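# Insert steel peg into block hole without moving block

## Task

Push the steel peg fully down into the block's hole so it stays seated on its own, without the robot holding it. The block must never drift more than 1.5 cm from its starting spot, or the attempt fails. Finish by opening the gripper and moving the arm away.

## Robot and tools

Robot: two arms, left_arm and right_arm, each with six joints and a parallel gripper. left_arm sits on the +y side of the shared scene frame. That frame has its origin on the table surface midway between the arms, +x pointing out over the table and +z pointing up. The names left and right refer to the arms only, not to sides of any picture.

Tools.
execute_actions takes "actions", a list holding zero or one item, plus an optional "pictures" boolean (images are included unless you pass false). An empty list sends nothing and just reports the current state. An item with "rows" and optional "steps" is a motion. "steps" is 1 to 15 control steps of 1/30 s each, default 15. "rows" is 1 to 15 rows, one applied per step; if there are fewer rows than steps, the last row keeps repeating. An item with only "steps" (up to 300) is a wait: no new command, and it returns once that many steps have passed since the previous result. Time spent composing your reply counts toward it. A refused call sends nothing to the robot.

Row layout: a single flat list of 14 numbers that covers both arms, always all 14 even if only one arm should move. Order: left_arm waist, shoulder, elbow, wrist pitch, wrist yaw, wrist roll, left opening, then the same seven for right_arm. The joint values are absolute target angles in radians, on the same scale that Joint positions reports. They are not offsets. Stated ranges per arm: waist -2.618 to 3.054, shoulder 0.000 to 3.142, elbow 0.000 to 3.142, wrist pitch -1.571 to 1.571, wrist yaw -1.571 to 1.571, wrist roll -2.094 to 2.094. A true joint end may differ from these by up to 0.036 rad either way. A call is refused if a target lies more than 0.036 rad outside a range and also further out than that joint's last reported angle. Targets beyond the real end are clipped, and the result may print "joint sent to its limit", possibly about an earlier action still running. Missing that line does not prove there is more room. Opening is an absolute value from -1 (closed) to +1 (fully open, about 0.094 m between pads).

zoom_image takes "camera" (cam_head_left, cam_head_right, cam_left_wrist, cam_right_wrist) and "region" [x0, y0, x1, y1] in that camera's pixels, with the origin at the top left and a maximum size of 504 by 504. It returns a closer view of the latest image. The head cameras are 504x504 pinhole; the wrist cameras are 616x616 fisheye. Calibration lines give K, distortion and T_world_to_cam, which maps scene-frame points into camera coordinates, so you can project known 3D positions into images. These are approximate: a head camera may be off by a couple of degrees and several millimetres. Wrist camera poses are derived from the reported joint angles.

finished_scene takes "scene", the number of the current scene. The goal must hold on its own at that moment. Replying without any tool call ends everything.

Results. The state line shows each gripper's end_effector_position in metres and end_effector_quat_wxyz in the scene frame. The position is the point between the finger pads, about 1 cm short of the fingertips. It gets less accurate at long reach. The fingers extend along the gripper's +z axis and close along its y axis. Joint positions and Joint velocities list, per arm, the six joints (rad, rad/s) followed by the pad gap (m, m/s). grip_measured is the measured opening on the command scale and may be biased by about 1 mm per gripper. "joint command not followed" means a clearance check altered or blocked some joint targets; the rest of the row still ran. HELD marks steps on which all or part of your row was not sent. MOTOR HOT appears from 75 °C, and OVER-TEMPERATURE FAULT reports a stop.

Motion behaviour. Joints move at limited speed. Each step, the target sent to a joint stays within a fixed distance of its measured angle: 0.202 rad for the waist, 0.258 for the shoulder, 0.238 for the elbow, 0.573 for wrist pitch, and 0.522 for wrist yaw and roll. If a target would put a gripper more than 70 mm from where it currently is, all that arm's targets are scaled back. Break long moves into several calls. The simulation keeps running while you think. Arms keep chasing the last row until everything has nearly stopped or a step is HELD. After that, a new action is needed to move further or push harder, although fingers still finish opening or closing.

Gripping. Except near ±1, the fingers go to where grip_measured equals your command. To hold the peg, keep commanding roughly 0.03 below the measured opening for a firm grip, or closer to it for a lighter one. Pad force tops out at about 50 to 62 N, less on thin parts, with a brief spike on first contact.

Heat. Holding loads heats motors, even while you deliberate. At 90 °C the arm halts for 10 s. At 100 °C it goes limp and drops whatever it holds. Avoid long holds.

Cautions. Do not nudge or drag the block; keep insertion forces gentle and aligned with the hole axis. Do not knock anything off the table. Do not let the arms collide or press on each other. Avoid drops, slips, slamming and hard pushes. Loose objects may occasionally be bumped by an outside disturbance, so re-check positions. Smooth, efficient, quick motion is preferred. When the peg is seated, open the gripper, lift clear, and then end the scene.

Each tool is called after "Call:" as name(argument=value, ...) on one line, values as JSON.

## Session

Call:
execute_actions(actions=[])

Scene clock: 0.00 s of 4600.00 s.
left_arm: end_effector_position=(+0.4647, -0.0711, +0.1732) grip_measured=+1.000 end_effector_quat_wxyz=(+0.646, +0.660, +0.238, +0.303) | right_arm: end_effector_position=(+0.4144, -0.3966, +0.3042) grip_measured=+1.000 end_effector_quat_wxyz=(+0.465, -0.120, +0.769, +0.421)
Joint positions: left_arm=[-0.997  2.176  1.212  0.981 -0.028  1.664  0.094] | right_arm=[-0.376  1.927  1.84  -1.002 -1.329 -0.497  0.094]
Joint velocities: left_arm=[-0.007  0.017  0.002 -0.022 -0.051  0.066  0.   ] | right_arm=[-0.002  0.017  0.007  0.007 -0.007  0.007  0.   ]

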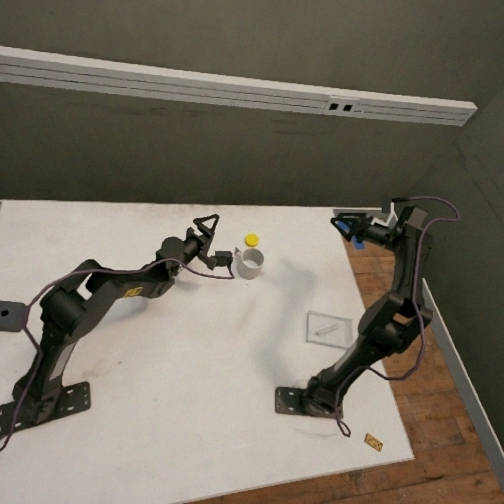

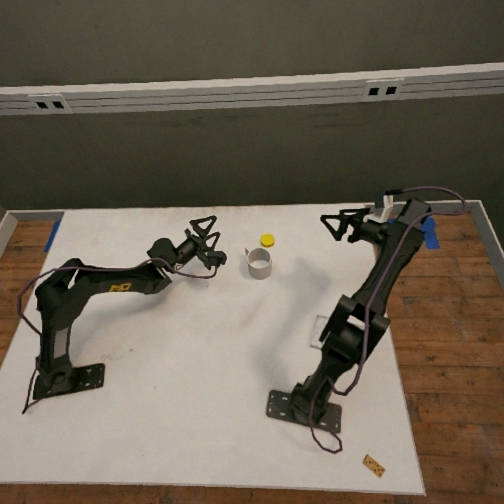

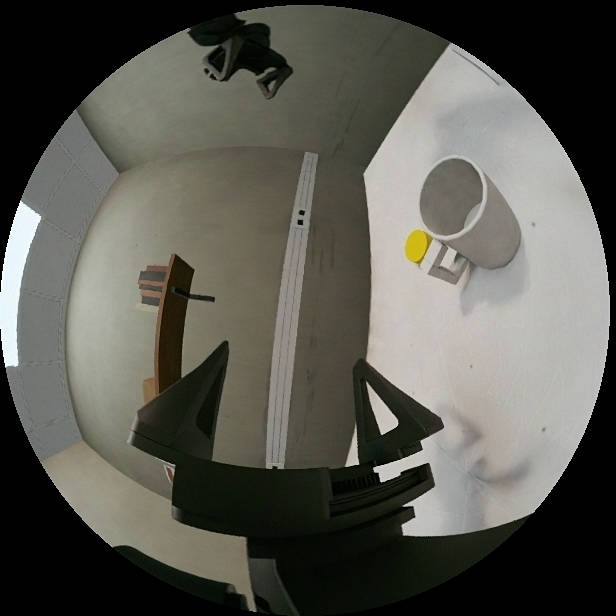

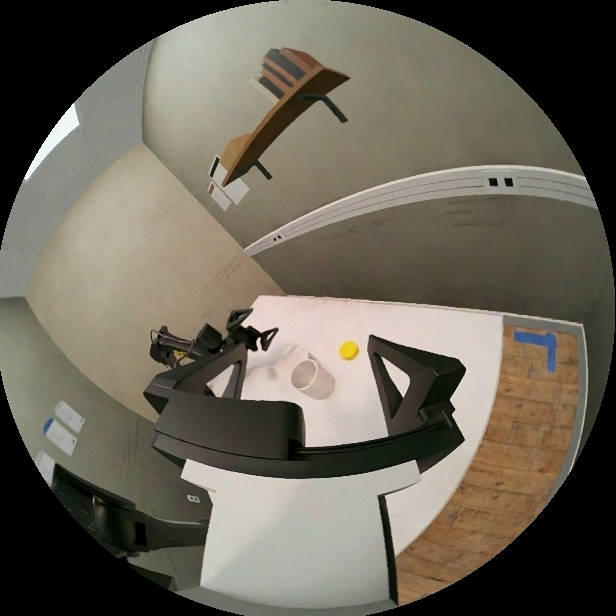

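Call:
zoom_image(camera="cam_head_left", region=[280, 290, 380, 370])

Call:
zoom_image(camera="cam_head_left", region=[0, 280, 80, 350])

Region (280, 290, 380, 370) of cam_head_left's 504x504 image, scaled by 5.040, with more detail than that image has; it fills the top 403 rows of this view, and the rest is white.

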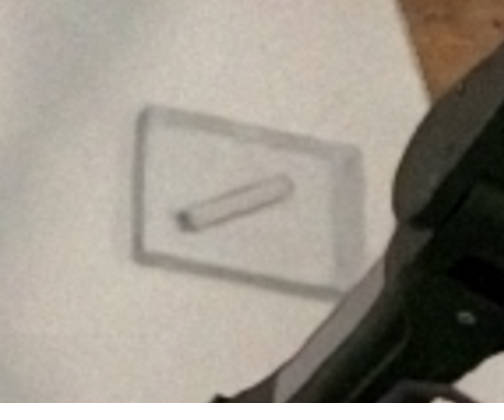

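Region (0, 280, 80, 350) of cam_head_left's 504x504 image, scaled by 6.300, with more detail than that image has; it fills the top 441 rows of this view, and the rest is white.

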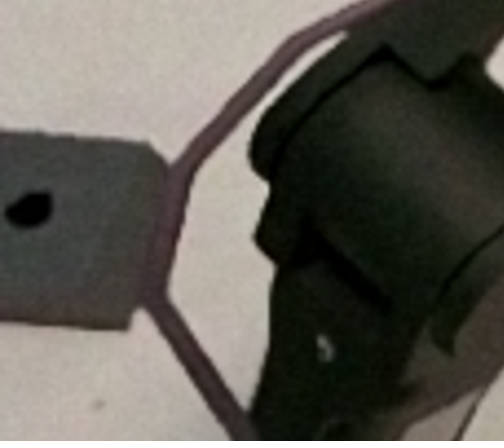

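Call:
execute_actions(actions=[{"rows":[[-0.5,1.41,1.13,0.2,0,0.8,1,-0.36,1.41,1.3,-1.29,0,0,1]],"steps":15}], pictures=false)

Call:
execute_actions(actions=[{"steps":30}], pictures=false)

Call:
execute_actions(actions=[{"rows":[[0.2,1.41,1.13,-1.29,0,0,1,-0.36,1.41,1.13,-1.29,0,0,1]],"steps":15}], pictures=false)

Call:
execute_actions(actions=[{"steps":60}])

Scene clock: 23.07 s of 4600.00 s.
left_arm: end_effector_position=(+0.5200, +0.2173, +0.3434) grip_measured=+1.000 end_effector_quat_wxyz=(+0.654, +0.422, +0.587, +0.222) | right_arm: end_effector_position=(+0.2239, -0.4438, +0.1800) grip_measured=+1.000 end_effector_quat_wxyz=(+0.130, +0.249, +0.959, +0.044)
Joint positions: left_arm=[-0.494  1.496  1.149  0.302 -0.015  0.95   0.094] | right_arm=[-0.368  1.401  1.325 -1.271 -0.161 -0.034  0.094]
Joint velocities: left_arm=[ 0.393 -1.551 -0.002 -0.418 -0.051 -1.018  0.   ] | right_arm=[-0.007  0.022 -0.056 -0.051  1.033  0.183  0.   ]
Steps of this call (steps 1 to 90: nothing new was sent; then 19.57 s passed at rest; steps 91 to 105: all 15 steps of this action). Readings (joint positions):
91: left_arm=[-0.987 2.156 1.206 0.932 -0.020 1.618] | right_arm=[-0.376 1.902 1.811 -1.005 -1.271 -0.439]
92: left_arm=[-0.971 2.119 1.186 0.849 -0.009 1.558] | right_arm=[-0.375 1.852 1.743 -1.037 -1.184 -0.370]
94: left_arm=[-0.910 2.032 1.158 0.698 -0.001 1.441] | right_arm=[-0.375 1.733 1.610 -1.104 -1.025 -0.266]
98: left_arm=[-0.742 1.854 1.149 0.494 -0.001 1.220] | right_arm=[-0.373 1.481 1.388 -1.197 -0.691 -0.132]
105: the state above

Scene clock: 24.07 s of 4600.00 s.
left_arm: end_effector_position=(+0.4991, +0.2241, +0.3644) grip_measured=+1.000 end_effector_quat_wxyz=(+0.670, +0.381, +0.612, +0.176) | right_arm: end_effector_position=(+0.2092, -0.4667, +0.1765) grip_measured=+1.000 end_effector_quat_wxyz=(+0.106, +0.269, +0.957, -0.027)
Joint positions: left_arm=[-0.491  1.407  1.149  0.217 -0.009  0.814  0.094] | right_arm=[-0.368  1.402  1.322 -1.272 -0.008 -0.01   0.094]
Joint velocities: left_arm=[ 0.007 -0.012  0.002 -0.051 -0.022  0.007  0.   ] | right_arm=[-0.007  0.012 -0.012 -0.051  0.037 -0.022  0.   ]
Steps of this call (steps 1 to 30: the robot went on to your last target). Readings (joint positions):
1: left_arm=[-0.485 1.448 1.149 0.297 -0.017 0.921] | right_arm=[-0.368 1.402 1.323 -1.272 -0.129 -0.028]
2: left_arm=[-0.484 1.412 1.149 0.297 -0.017 0.899] | right_arm=[-0.368 1.402 1.322 -1.272 -0.103 -0.025]
4: left_arm=[-0.489 1.376 1.149 0.297 -0.013 0.867] | right_arm=[-0.368 1.402 1.322 -1.272 -0.067 -0.019]
8: left_arm=[-0.491 1.391 1.149 0.261 -0.009 0.835] | right_arm=[-0.368 1.402 1.322 -1.272 -0.031 -0.014]
30: the state above
All arms were judged still, so your last target was given up. Only a new action makes them travel on or press farther. Fingers that are still opening or closing keep moving.

Scene clock: 24.57 s of 4600.00 s.
left_arm: end_effector_position=(+0.4262, +0.4526, +0.1883) grip_measured=+1.000 end_effector_quat_wxyz=(+0.345, -0.012, +0.936, +0.071) | right_arm: end_effector_position=(+0.1701, -0.4422, +0.1201) grip_measured=+1.000 end_effector_quat_wxyz=(+0.002, +0.271, +0.962, +0.003)
Joint positions: left_arm=[ 0.037  1.405  1.15  -0.597  0.003  0.193  0.094] | right_arm=[-0.368  1.418  1.134 -1.285 -0.008 -0.01   0.094]
Joint velocities: left_arm=[ 1.14  -0.012 -0.012 -1.663 -0.007 -0.652  0.   ] | right_arm=[-0.007  0.002  0.002  0.051  0.037  0.007  0.   ]
Steps of this call (steps 1 to 15: all 15 steps of this action). Readings (joint positions):
1: left_arm=[-0.481 1.406 1.150 0.188 -0.001 0.775] | right_arm=[-0.368 1.399 1.301 -1.260 -0.008 -0.010]
2: left_arm=[-0.459 1.404 1.150 0.141 0.007 0.725] | right_arm=[-0.368 1.392 1.261 -1.251 -0.008 -0.010]
4: left_arm=[-0.393 1.405 1.150 0.033 0.008 0.623] | right_arm=[-0.368 1.399 1.182 -1.263 -0.008 -0.010]
8: left_arm=[-0.242 1.405 1.150 -0.192 0.006 0.420] | right_arm=[-0.368 1.418 1.134 -1.285 -0.008 -0.010]
15: the state above

Scene clock: 26.57 s of 4600.00 s.
left_arm: end_effector_position=(+0.2609, +0.4551, +0.1244) grip_measured=+1.000 end_effector_quat_wxyz=(+0.012, -0.184, +0.983, +0.004) | right_arm: end_effector_position=(+0.1701, -0.4422, +0.1201) grip_measured=+1.000 end_effector_quat_wxyz=(+0.002, +0.271, +0.962, +0.003)
Joint positions: left_arm=[ 0.196  1.405  1.14  -1.28  -0.004  0.008  0.094] | right_arm=[-0.368  1.418  1.134 -1.285 -0.008 -0.01   0.094]
Joint velocities: left_arm=[ 0.012  0.002 -0.002 -0.022 -0.022 -0.007  0.   ] | right_arm=[-0.007 -0.017  0.002  0.022  0.022 -0.022  0.   ]
Steps of this call (steps 1 to 45: the robot went on to your last target; steps 46 to 60: nothing new was sent). Readings (joint positions):
1: left_arm=[0.077 1.405 1.150 -0.659 0.002 0.171] | right_arm=[-0.368 1.418 1.134 -1.285 -0.008 -0.010]
2: left_arm=[0.112 1.405 1.150 -0.723 0.000 0.150] | right_arm=[-0.368 1.418 1.134 -1.285 -0.008 -0.010]
4: left_arm=[0.163 1.405 1.150 -0.863 -0.003 0.112] | right_arm=[-0.368 1.418 1.134 -1.285 -0.008 -0.010]
8: left_arm=[0.196 1.405 1.145 -1.113 -0.004 0.050] | right_arm=[-0.368 1.418 1.134 -1.285 -0.008 -0.010]
60: the state above
All arms were judged still, so your last target was given up. Only a new action makes them travel on or press farther. Fingers that are still opening or closing keep moving.
camera_calibration (this result's frames):
cam_left_wrist: T_world_to_cam=[[0.576778, -0.81281, 0.0816489, 0.205267], [-0.689982, -0.431219, 0.581357, 0.337697], [-0.437324, -0.39165, -0.809542, 0.508174], [0, 0, 0, 1]] pos_world=[0.336848, 0.511491, 0.198305]
cam_right_wrist: T_world_to_cam=[[-0.568225, -0.822815, -0.0097654, -0.266807], [-0.753778, 0.515716, 0.407254, 0.337693], [-0.330059, 0.238773, -0.913263, 0.397228], [0, 0, 0, 1]] pos_world=[0.234048, -0.488534, 0.222641]

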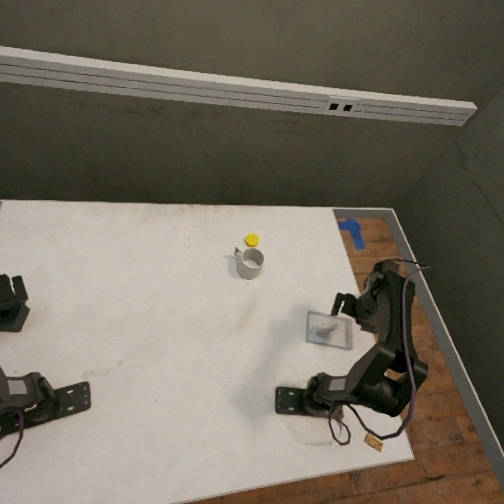

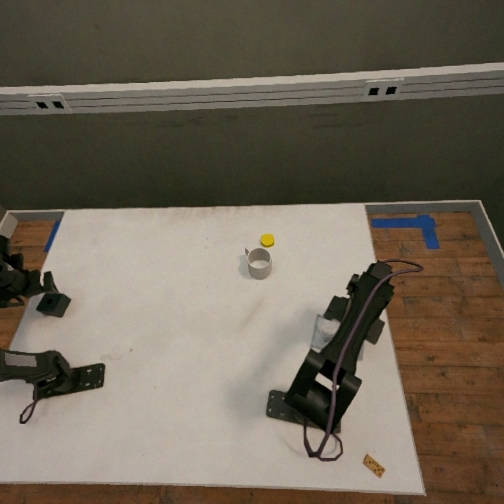

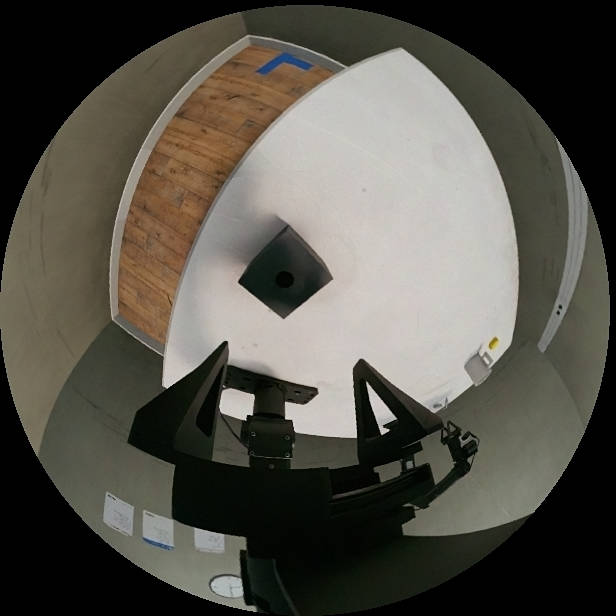

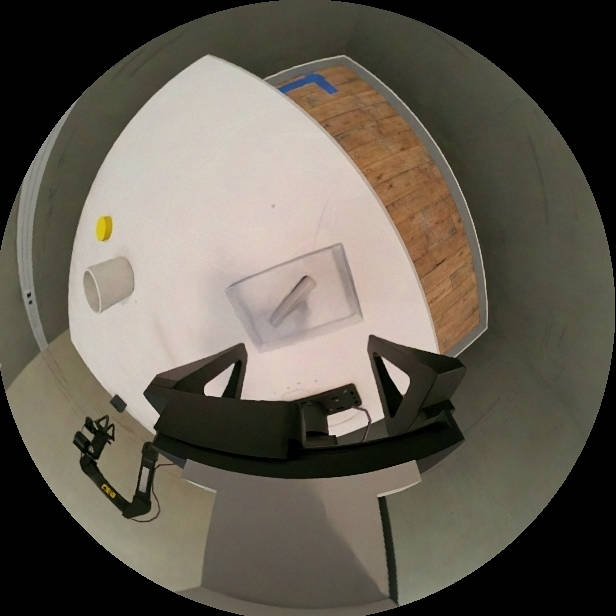

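Call:
zoom_image(camera="cam_right_wrist", region=[220, 240, 370, 360])

Call:
zoom_image(camera="cam_left_wrist", region=[230, 220, 340, 330])

Region (220, 240, 370, 360) of cam_right_wrist's 616x616 image, scaled by 3.360, with more detail than that image has; it fills the top 403 rows of this view, and the rest is white.

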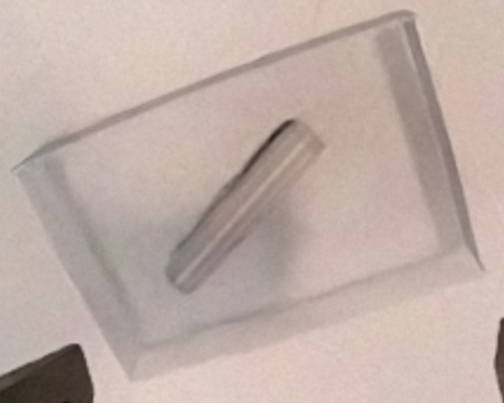

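Region (230, 220, 340, 330) of cam_left_wrist's 616x616 image, scaled by 4.582, with more detail than that image has.

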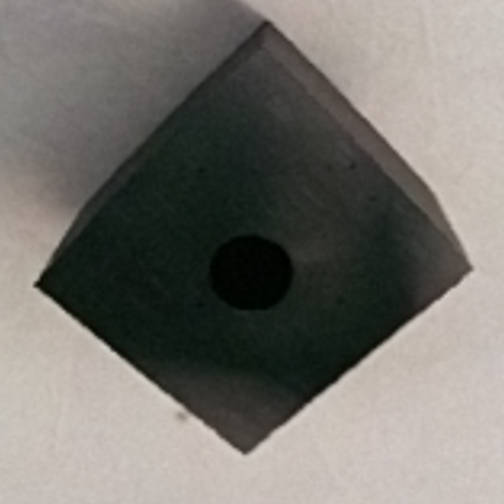

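Call:
execute_actions(actions=[{"rows":[[0.196,1.405,1.14,-1.28,0,0,1,-0.35,1.418,1.10,-1.25,0,0.1,0.8],[0.196,1.405,1.14,-1.28,0,0,1,-0.34,1.418,1.08,-1.23,0,0.2,0.6],[0.196,1.405,1.14,-1.28,0,0,1,-0.33,1.418,1.06,-1.21,0,0.3,0.4],[0.196,1.405,1.14,-1.28,0,0,1,-0.32,1.418,1.04,-1.19,0,0.4,0.2],[0.196,1.405,1.14,-1.28,0,0,1,-0.31,1.418,1.02,-1.17,0,0.5,0],[0.196,1.405,1.14,-1.28,0,0,1,-0.30,1.418,1.0,-1.15,0,0.6,-0.15],[0.196,1.405,1.14,-1.28,0,0,1,-0.29,1.418,0.98,-1.13,0,0.7,-0.15],[0.196,1.405,1.14,-1.28,0,0,1,-0.28,1.418,0.96,-1.11,0,0.8,-0.15],[0.196,1.405,1.14,-1.28,0,0,1,-0.27,1.418,0.94,-1.09,0,0.87,-0.15],[0.196,1.405,1.14,-1.28,0,0,1,-0.26,1.418,0.92,-1.07,0,0.87,-0.15],[0.196,1.405,1.14,-1.28,0,0,1,-0.252,1.418,0.90,-1.05,0.005,0.87,-0.15],[0.196,1.405,1.14,-1.28,0,0,1,-0.252,1.418,0.89,-1.045,0.005,0.87,-0.15]],"steps":15}], pictures=false)

Call:
execute_actions(actions=[{"steps":25}])

Call:
zoom_image(camera="cam_right_wrist", region=[210, 200, 410, 400])

Scene clock: 59.47 s of 4600.00 s.
left_arm: end_effector_position=(+0.2609, +0.4551, +0.1244) grip_measured=+1.000 end_effector_quat_wxyz=(+0.012, -0.184, +0.983, +0.004) | right_arm: end_effector_position=(+0.1652, -0.4127, +0.0642) grip_measured=-0.148 end_effector_quat_wxyz=(-0.018, +0.574, +0.818, -0.000)
Joint positions: left_arm=[ 0.196  1.405  1.14  -1.281 -0.004  0.007  0.094] | right_arm=[-0.261  1.418  0.909 -1.098 -0.005  0.772  0.04 ]
Joint velocities: left_arm=[ 0.002 -0.017 -0.037  0.066  0.022 -0.022  0.   ] | right_arm=[-0.007 -0.002 -0.071  0.183 -0.037  0.623  0.001]
Steps of this call (steps 1 to 90: nothing new was sent; then 29.40 s passed at rest; steps 91 to 105: all 15 steps of this action). Readings (joint positions):
91: left_arm=[0.196 1.405 1.140 -1.281 -0.004 0.008] | right_arm=[-0.367 1.418 1.134 -1.284 -0.007 0.005]
92: left_arm=[0.196 1.405 1.140 -1.281 -0.004 0.007] | right_arm=[-0.364 1.418 1.131 -1.276 -0.006 0.037]
94: left_arm=[0.196 1.405 1.140 -1.281 -0.004 0.007] | right_arm=[-0.350 1.418 1.107 -1.249 -0.005 0.140]
98: left_arm=[0.196 1.405 1.140 -1.281 -0.004 0.007] | right_arm=[-0.307 1.418 1.020 -1.189 -0.005 0.438]
105: the state above

Scene clock: 60.30 s of 4600.00 s.
left_arm: end_effector_position=(+0.2609, +0.4551, +0.1244) grip_measured=+1.000 end_effector_quat_wxyz=(+0.012, -0.184, +0.983, +0.004) | right_arm: end_effector_position=(+0.1741, -0.4171, +0.0639) grip_measured=-0.148 end_effector_quat_wxyz=(+0.001, +0.610, +0.792, +0.003)
Joint positions: left_arm=[ 0.196  1.405  1.14  -1.281 -0.004  0.007  0.094] | right_arm=[-0.261  1.418  0.908 -1.057 -0.005  0.86   0.04 ]
Joint velocities: left_arm=[ 0.002 -0.017 -0.012 -0.066  0.007 -0.081  0.   ] | right_arm=[-0.002  0.007 -0.017 -0.037  0.022  0.066  0.   ]
Steps of this call (steps 1 to 25: the robot went on to your last target). Readings (joint positions):
1: left_arm=[0.196 1.405 1.140 -1.281 -0.004 0.007] | right_arm=[-0.261 1.418 0.908 -1.092 -0.005 0.789]
2: left_arm=[0.196 1.405 1.140 -1.281 -0.004 0.007] | right_arm=[-0.261 1.418 0.908 -1.085 -0.005 0.804]
4: left_arm=[0.196 1.405 1.140 -1.281 -0.004 0.007] | right_arm=[-0.261 1.418 0.908 -1.074 -0.005 0.824]
8: left_arm=[0.196 1.405 1.140 -1.281 -0.004 0.007] | right_arm=[-0.261 1.418 0.908 -1.063 -0.005 0.846]
25: the state above
camera_calibration (this result's frames):
cam_left_wrist: T_world_to_cam=[[0.577116, -0.812578, 0.0815686, 0.205106], [-0.689614, -0.431395, 0.581663, 0.337569], [-0.437458, -0.391938, -0.80933, 0.508259], [0, 0, 0, 1]] pos_world=[0.336764, 0.511496, 0.198268]
cam_right_wrist: T_world_to_cam=[[-0.979266, -0.202416, -0.00810144, 0.0858383], [-0.187872, 0.892491, 0.410079, 0.409124], [-0.0757761, 0.403098, -0.912014, 0.365383], [0, 0, 0, 1]] pos_world=[0.188609, -0.49505, 0.166157]

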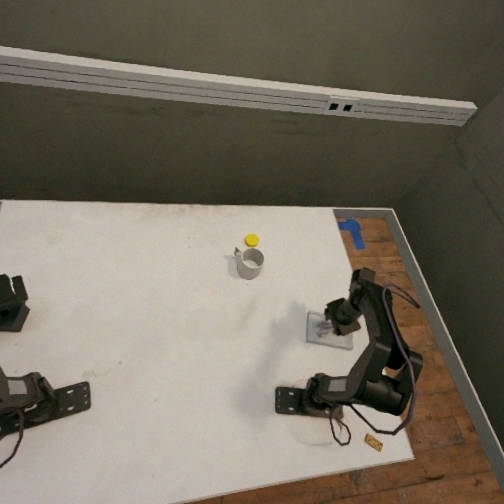

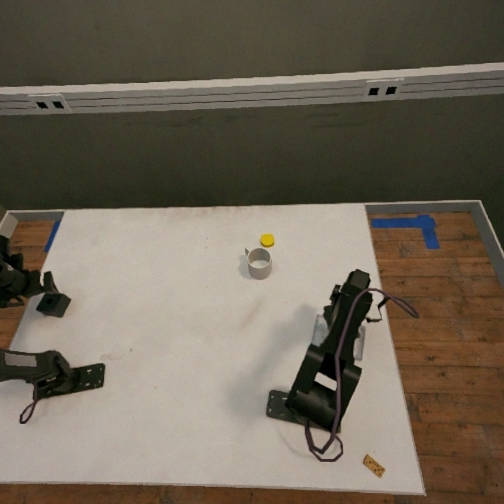

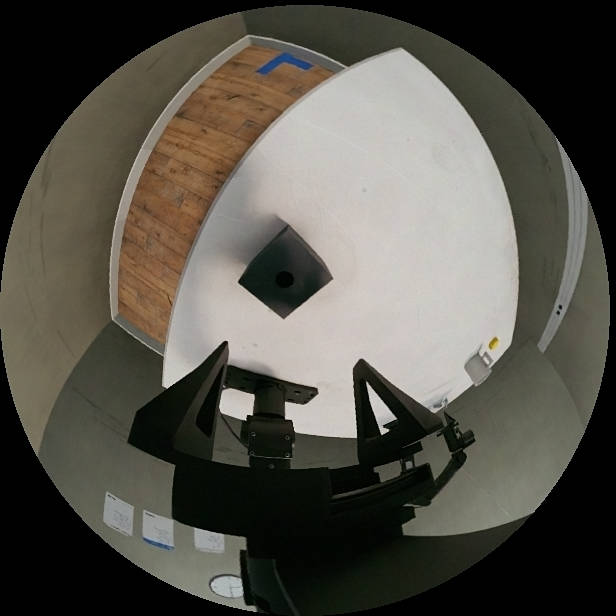

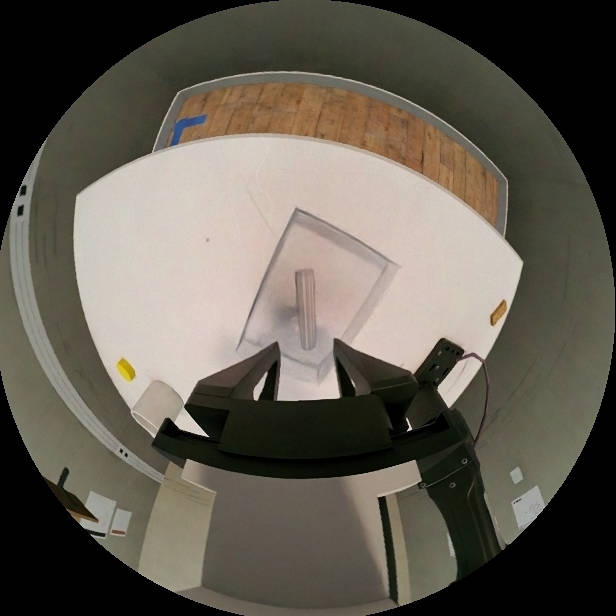

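Region (210, 200, 410, 400) of cam_right_wrist's 616x616 image, scaled by 2.520, with more detail than that image has.

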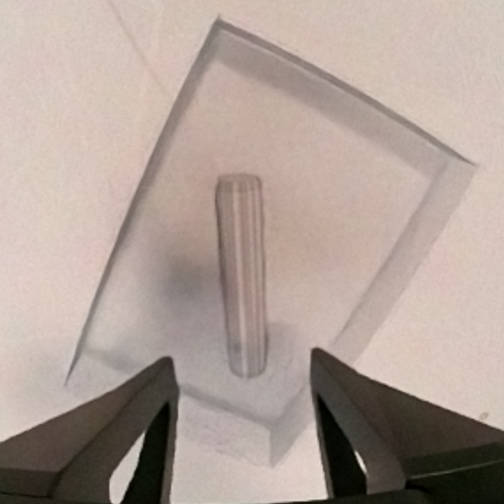

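Call:
execute_actions(actions=[{"rows":[[0.15,1.43,1.19,-1.3,0,-0.1,1,-0.255,1.424,0.89,-1.035,0,0.87,-0.3],[0.1,1.46,1.23,-1.32,0,-0.25,1,-0.255,1.43,0.878,-1.017,0,0.87,-0.3],[0.03,1.49,1.27,-1.33,0,-0.4,1,-0.255,1.436,0.866,-1.0,0,0.87,-0.3],[-0.04,1.52,1.31,-1.34,0,-0.55,1,-0.255,1.442,0.854,-0.98,0,0.87,-0.3],[-0.11,1.55,1.35,-1.355,0,-0.7,0.8,-0.255,1.448,0.842,-0.96,0,0.87,-0.3],[-0.18,1.58,1.39,-1.37,0,-0.85,0.6,-0.255,1.454,0.83,-0.94,0,0.87,-0.3],[-0.25,1.61,1.43,-1.38,0,-1.0,0.4,-0.255,1.46,0.82,-0.92,0,0.87,-0.3],[-0.32,1.64,1.47,-1.39,0,-1.15,0.2,-0.255,1.466,0.81,-0.90,0,0.87,-0.3],[-0.39,1.67,1.51,-1.4,0,-1.3,0,-0.255,1.472,0.80,-0.885,0,0.87,-0.3],[-0.46,1.70,1.55,-1.42,0,-1.45,0,-0.255,1.478,0.79,-0.87,0,0.87,-0.3],[-0.53,1.73,1.59,-1.43,0,-1.6,0,-0.255,1.484,0.78,-0.855,0,0.87,-0.3],[-0.6,1.76,1.63,-1.445,0,-1.75,0,-0.255,1.49,0.77,-0.845,0,0.87,-0.3],[-0.7,1.78,1.67,-1.46,0,-1.9,0,-0.255,1.494,0.762,-0.84,0,0.87,-0.3],[-0.8,1.78,1.67,-1.46,0,-2.0,0,-0.255,1.494,0.762,-0.84,0,0.87,-0.3]],"steps":15}], pictures=false)

Call:
execute_actions(actions=[{"steps":30}])

Scene clock: 69.00 s of 4600.00 s.
left_arm: end_effector_position=(+0.3438, +0.2117, +0.1540) grip_measured=+0.002 end_effector_quat_wxyz=(+0.019, -0.383, +0.923, -0.021) | right_arm: end_effector_position=(+0.1708, -0.4155, +0.0219) grip_measured=-0.298 end_effector_quat_wxyz=(-0.007, +0.610, +0.792, +0.001)
Joint positions: left_arm=[-0.663  1.774  1.633 -1.373 -0.003 -1.269  0.047] | right_arm=[-0.261  1.484  0.787 -0.886 -0.005  0.86   0.033]
Joint velocities: left_arm=[-1.961  0.31   0.383 -0.007 -0.037 -2.806  0.   ] | right_arm=[ 0.012  0.081 -0.139  0.212 -0.007 -0.095  0.001]
Steps of this call (steps 1 to 15: the robot went on to your last target; steps 16 to 90: nothing new was sent; then 5.20 s passed at rest; steps 91 to 105: all 15 steps of this action). Readings (joint positions):
91: left_arm=[0.191 1.407 1.144 -1.284 -0.005 -0.008] | right_arm=[-0.261 1.418 0.908 -1.056 -0.005 0.860]
92: left_arm=[0.175 1.416 1.156 -1.295 -0.007 -0.048] | right_arm=[-0.261 1.418 0.908 -1.053 -0.005 0.860]
94: left_arm=[0.092 1.457 1.215 -1.320 -0.012 -0.191] | right_arm=[-0.261 1.418 0.901 -1.033 -0.005 0.860]
98: left_arm=[-0.176 1.582 1.382 -1.335 -0.011 -0.581] | right_arm=[-0.261 1.438 0.858 -0.976 -0.005 0.860]
105: the state above

Scene clock: 70.00 s of 4600.00 s.
left_arm: end_effector_position=(+0.3068, +0.1752, +0.1533) grip_measured=+0.002 end_effector_quat_wxyz=(-0.009, -0.632, +0.775, -0.000) | right_arm: end_effector_position=(+0.1770, -0.4185, +0.0204) grip_measured=-0.298 end_effector_quat_wxyz=(+0.007, +0.610, +0.792, +0.004)
Joint positions: left_arm=[-0.805  1.784  1.644 -1.434  0.018 -1.992  0.047] | right_arm=[-0.261  1.487  0.782 -0.851 -0.005  0.86   0.033]
Joint velocities: left_arm=[-0.017 -0.007 -0.017 -0.125  0.11   0.007 -0.001] | right_arm=[-0.032  0.002  0.022 -0.007  0.022 -0.081 -0.   ]
Steps of this call (steps 1 to 30: the robot went on to your last target). Readings (joint positions):
1: left_arm=[-0.728 1.782 1.641 -1.374 0.002 -1.366] | right_arm=[-0.261 1.486 0.783 -0.881 -0.005 0.860]
2: left_arm=[-0.781 1.784 1.643 -1.378 0.010 -1.464] | right_arm=[-0.261 1.487 0.782 -0.877 -0.005 0.860]
4: left_arm=[-0.834 1.784 1.644 -1.396 0.025 -1.648] | right_arm=[-0.261 1.487 0.782 -0.868 -0.005 0.860]
8: left_arm=[-0.816 1.784 1.644 -1.422 0.024 -1.853] | right_arm=[-0.261 1.487 0.782 -0.857 -0.005 0.860]
30: the state above
camera_calibration (this result's frames):
cam_left_wrist: T_world_to_cam=[[0.996727, 0.0478261, 0.065173, -0.328155], [-0.00206053, -0.79092, 0.611916, 0.079136], [0.0808122, -0.610048, -0.788233, 0.318071], [0, 0, 0, 1]] pos_world=[0.30154, 0.272323, 0.223676]
cam_right_wrist: T_world_to_cam=[[-0.979213, -0.202106, -0.0171695, 0.0883237], [-0.191719, 0.894597, 0.403659, 0.43044], [-0.0662219, 0.39856, -0.914749, 0.322965], [0, 0, 0, 1]] pos_world=[0.190399, -0.49594, 0.123198]

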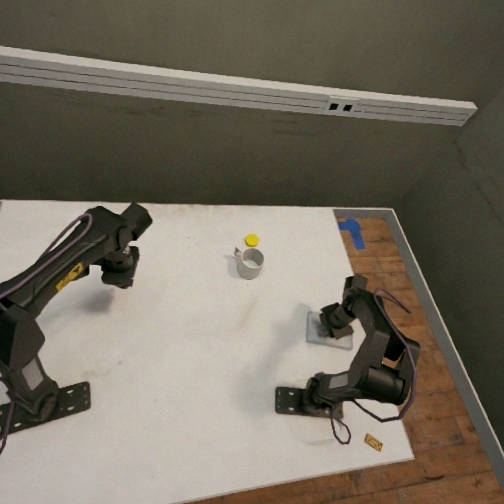

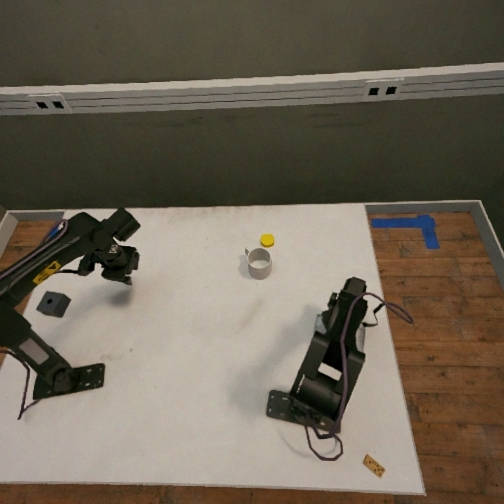

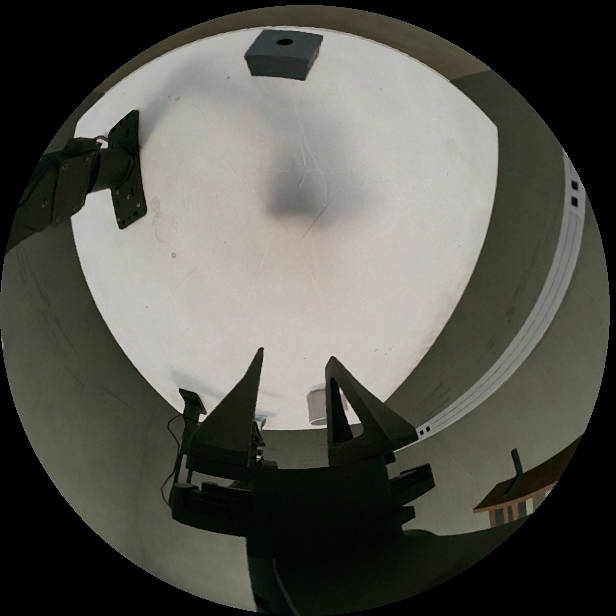

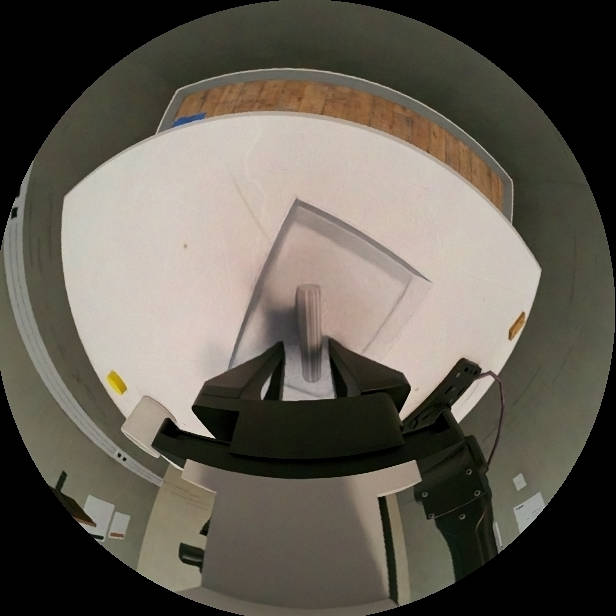

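Call:
execute_actions(actions=[{"rows":[[-0.805,1.784,1.66,-1.45,0,-2.0,0,-0.255,1.496,0.752,-0.84,0,0.87,-0.3],[-0.805,1.784,1.66,-1.45,0,-2.0,0,-0.255,1.496,0.743,-0.84,0,0.87,-0.3]],"steps":12}], pictures=false)

Call:
execute_actions(actions=[{"rows":[[-0.805,1.784,1.66,-1.45,0,-2.0,0,-0.255,1.496,0.743,-0.84,0,0.87,-0.4],[-0.805,1.784,1.66,-1.45,0,-2.0,0,-0.255,1.496,0.743,-0.84,0,0.87,-0.5],[-0.805,1.784,1.66,-1.45,0,-2.0,0,-0.255,1.496,0.743,-0.84,0,0.87,-0.56],[-0.805,1.784,1.66,-1.45,0,-2.0,0,-0.255,1.496,0.743,-0.84,0,0.87,-0.6],[-0.805,1.784,1.66,-1.45,0,-2.0,0,-0.255,1.496,0.743,-0.84,0,0.87,-0.63],[-0.805,1.784,1.66,-1.45,0,-2.0,0,-0.255,1.496,0.743,-0.84,0,0.87,-0.65],[-0.805,1.784,1.66,-1.45,0,-2.0,0,-0.255,1.496,0.743,-0.84,0,0.87,-0.67],[-0.805,1.784,1.66,-1.45,0,-2.0,0,-0.255,1.496,0.743,-0.84,0,0.87,-0.69],[-0.805,1.784,1.66,-1.45,0,-2.0,0,-0.255,1.496,0.743,-0.84,0,0.87,-0.71]],"steps":15}])

Scene clock: 74.70 s of 4600.00 s.
left_arm: end_effector_position=(+0.3068, +0.1752, +0.1533) grip_measured=+0.002 end_effector_quat_wxyz=(-0.009, -0.633, +0.774, -0.000) | right_arm: end_effector_position=(+0.1770, -0.4185, +0.0204) grip_measured=-0.298 end_effector_quat_wxyz=(+0.007, +0.610, +0.792, +0.004)
Joint positions: left_arm=[-0.805  1.784  1.644 -1.434  0.018 -1.993  0.047] | right_arm=[-0.261  1.487  0.782 -0.851 -0.005  0.86   0.033]
Joint velocities: left_arm=[-0.022  0.002 -0.002 -0.051 -0.051  0.007  0.001] | right_arm=[-0.002 -0.022 -0.007  0.066 -0.022 -0.037 -0.001]
Steps of this call (steps 1 to 15: the robot went on to your last target; steps 16 to 90: nothing new was sent; then 1.30 s passed at rest; steps 91 to 102: all 12 steps of this action). Readings (joint positions):
91: left_arm=[-0.805 1.784 1.644 -1.434 0.018 -1.993] | right_arm=[-0.261 1.487 0.782 -0.851 -0.005 0.860]
92: left_arm=[-0.805 1.784 1.644 -1.434 0.018 -1.993] | right_arm=[-0.261 1.487 0.782 -0.851 -0.005 0.860]
94: left_arm=[-0.805 1.784 1.644 -1.434 0.018 -1.993] | right_arm=[-0.261 1.487 0.782 -0.851 -0.005 0.860]
98: left_arm=[-0.805 1.784 1.644 -1.434 0.018 -1.993] | right_arm=[-0.261 1.487 0.782 -0.851 -0.005 0.860]
102: the state above

Scene clock: 75.20 s of 4600.00 s.
left_arm: end_effector_position=(+0.3068, +0.1752, +0.1533) grip_measured=+0.002 end_effector_quat_wxyz=(-0.009, -0.633, +0.774, -0.000) | right_arm: end_effector_position=(+0.1743, -0.4171, +0.0178) grip_measured=-0.695 end_effector_quat_wxyz=(+0.004, +0.610, +0.792, +0.003)
Joint positions: left_arm=[-0.805  1.784  1.644 -1.434  0.018 -1.993  0.047] | right_arm=[-0.261  1.487  0.771 -0.847 -0.005  0.861  0.014]
Joint velocities: left_arm=[ 0.012 -0.012 -0.002 -0.095 -0.022  0.022 -0.   ] | right_arm=[ 0.022  0.007 -0.022  0.037 -0.037 -0.037  0.001]
Steps of this call (steps 1 to 15: all 15 steps of this action). Readings (joint positions):
1: left_arm=[-0.805 1.784 1.644 -1.434 0.018 -1.993] | right_arm=[-0.261 1.487 0.782 -0.851 -0.005 0.860]
2: left_arm=[-0.805 1.784 1.644 -1.434 0.018 -1.993] | right_arm=[-0.261 1.487 0.782 -0.851 -0.005 0.860]
4: left_arm=[-0.805 1.784 1.644 -1.434 0.018 -1.993] | right_arm=[-0.261 1.487 0.781 -0.851 -0.005 0.860]
8: left_arm=[-0.805 1.784 1.644 -1.434 0.018 -1.993] | right_arm=[-0.261 1.487 0.771 -0.847 -0.005 0.861]
15: the state above
camera_calibration (this result's frames):
cam_left_wrist: T_world_to_cam=[[0.996673, 0.0489656, 0.0651599, -0.328336], [-0.00114699, -0.790931, 0.611904, 0.0788595], [0.0814992, -0.609943, -0.788243, 0.317843], [0, 0, 0, 1]] pos_world=[0.30143, 0.272316, 0.223678]
cam_right_wrist: T_world_to_cam=[[-0.979379, -0.201689, -0.011729, 0.0859974], [-0.188873, 0.89345, 0.407522, 0.428745], [-0.0717133, 0.401334, -0.91312, 0.321974], [0, 0, 0, 1]] pos_world=[0.188292, -0.494936, 0.120287]

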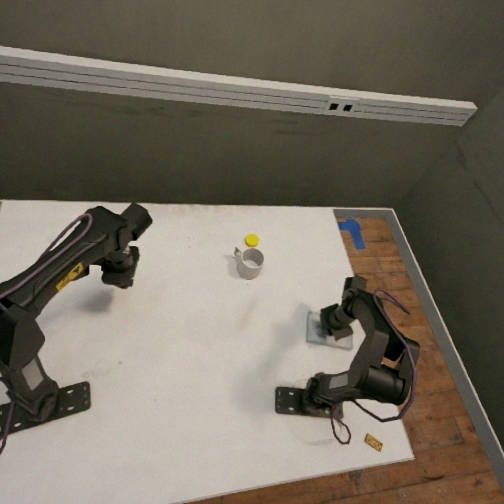

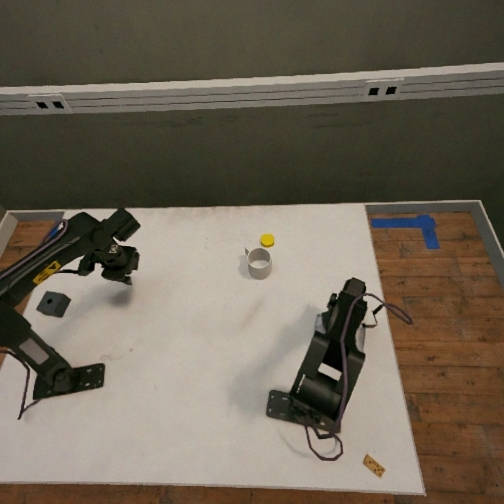

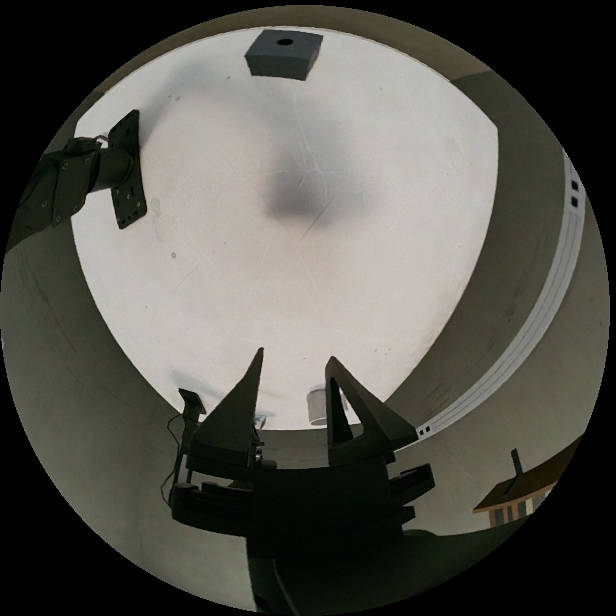

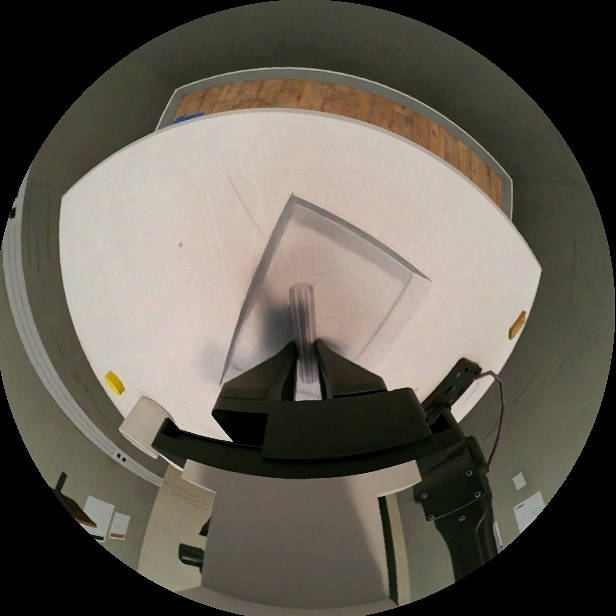

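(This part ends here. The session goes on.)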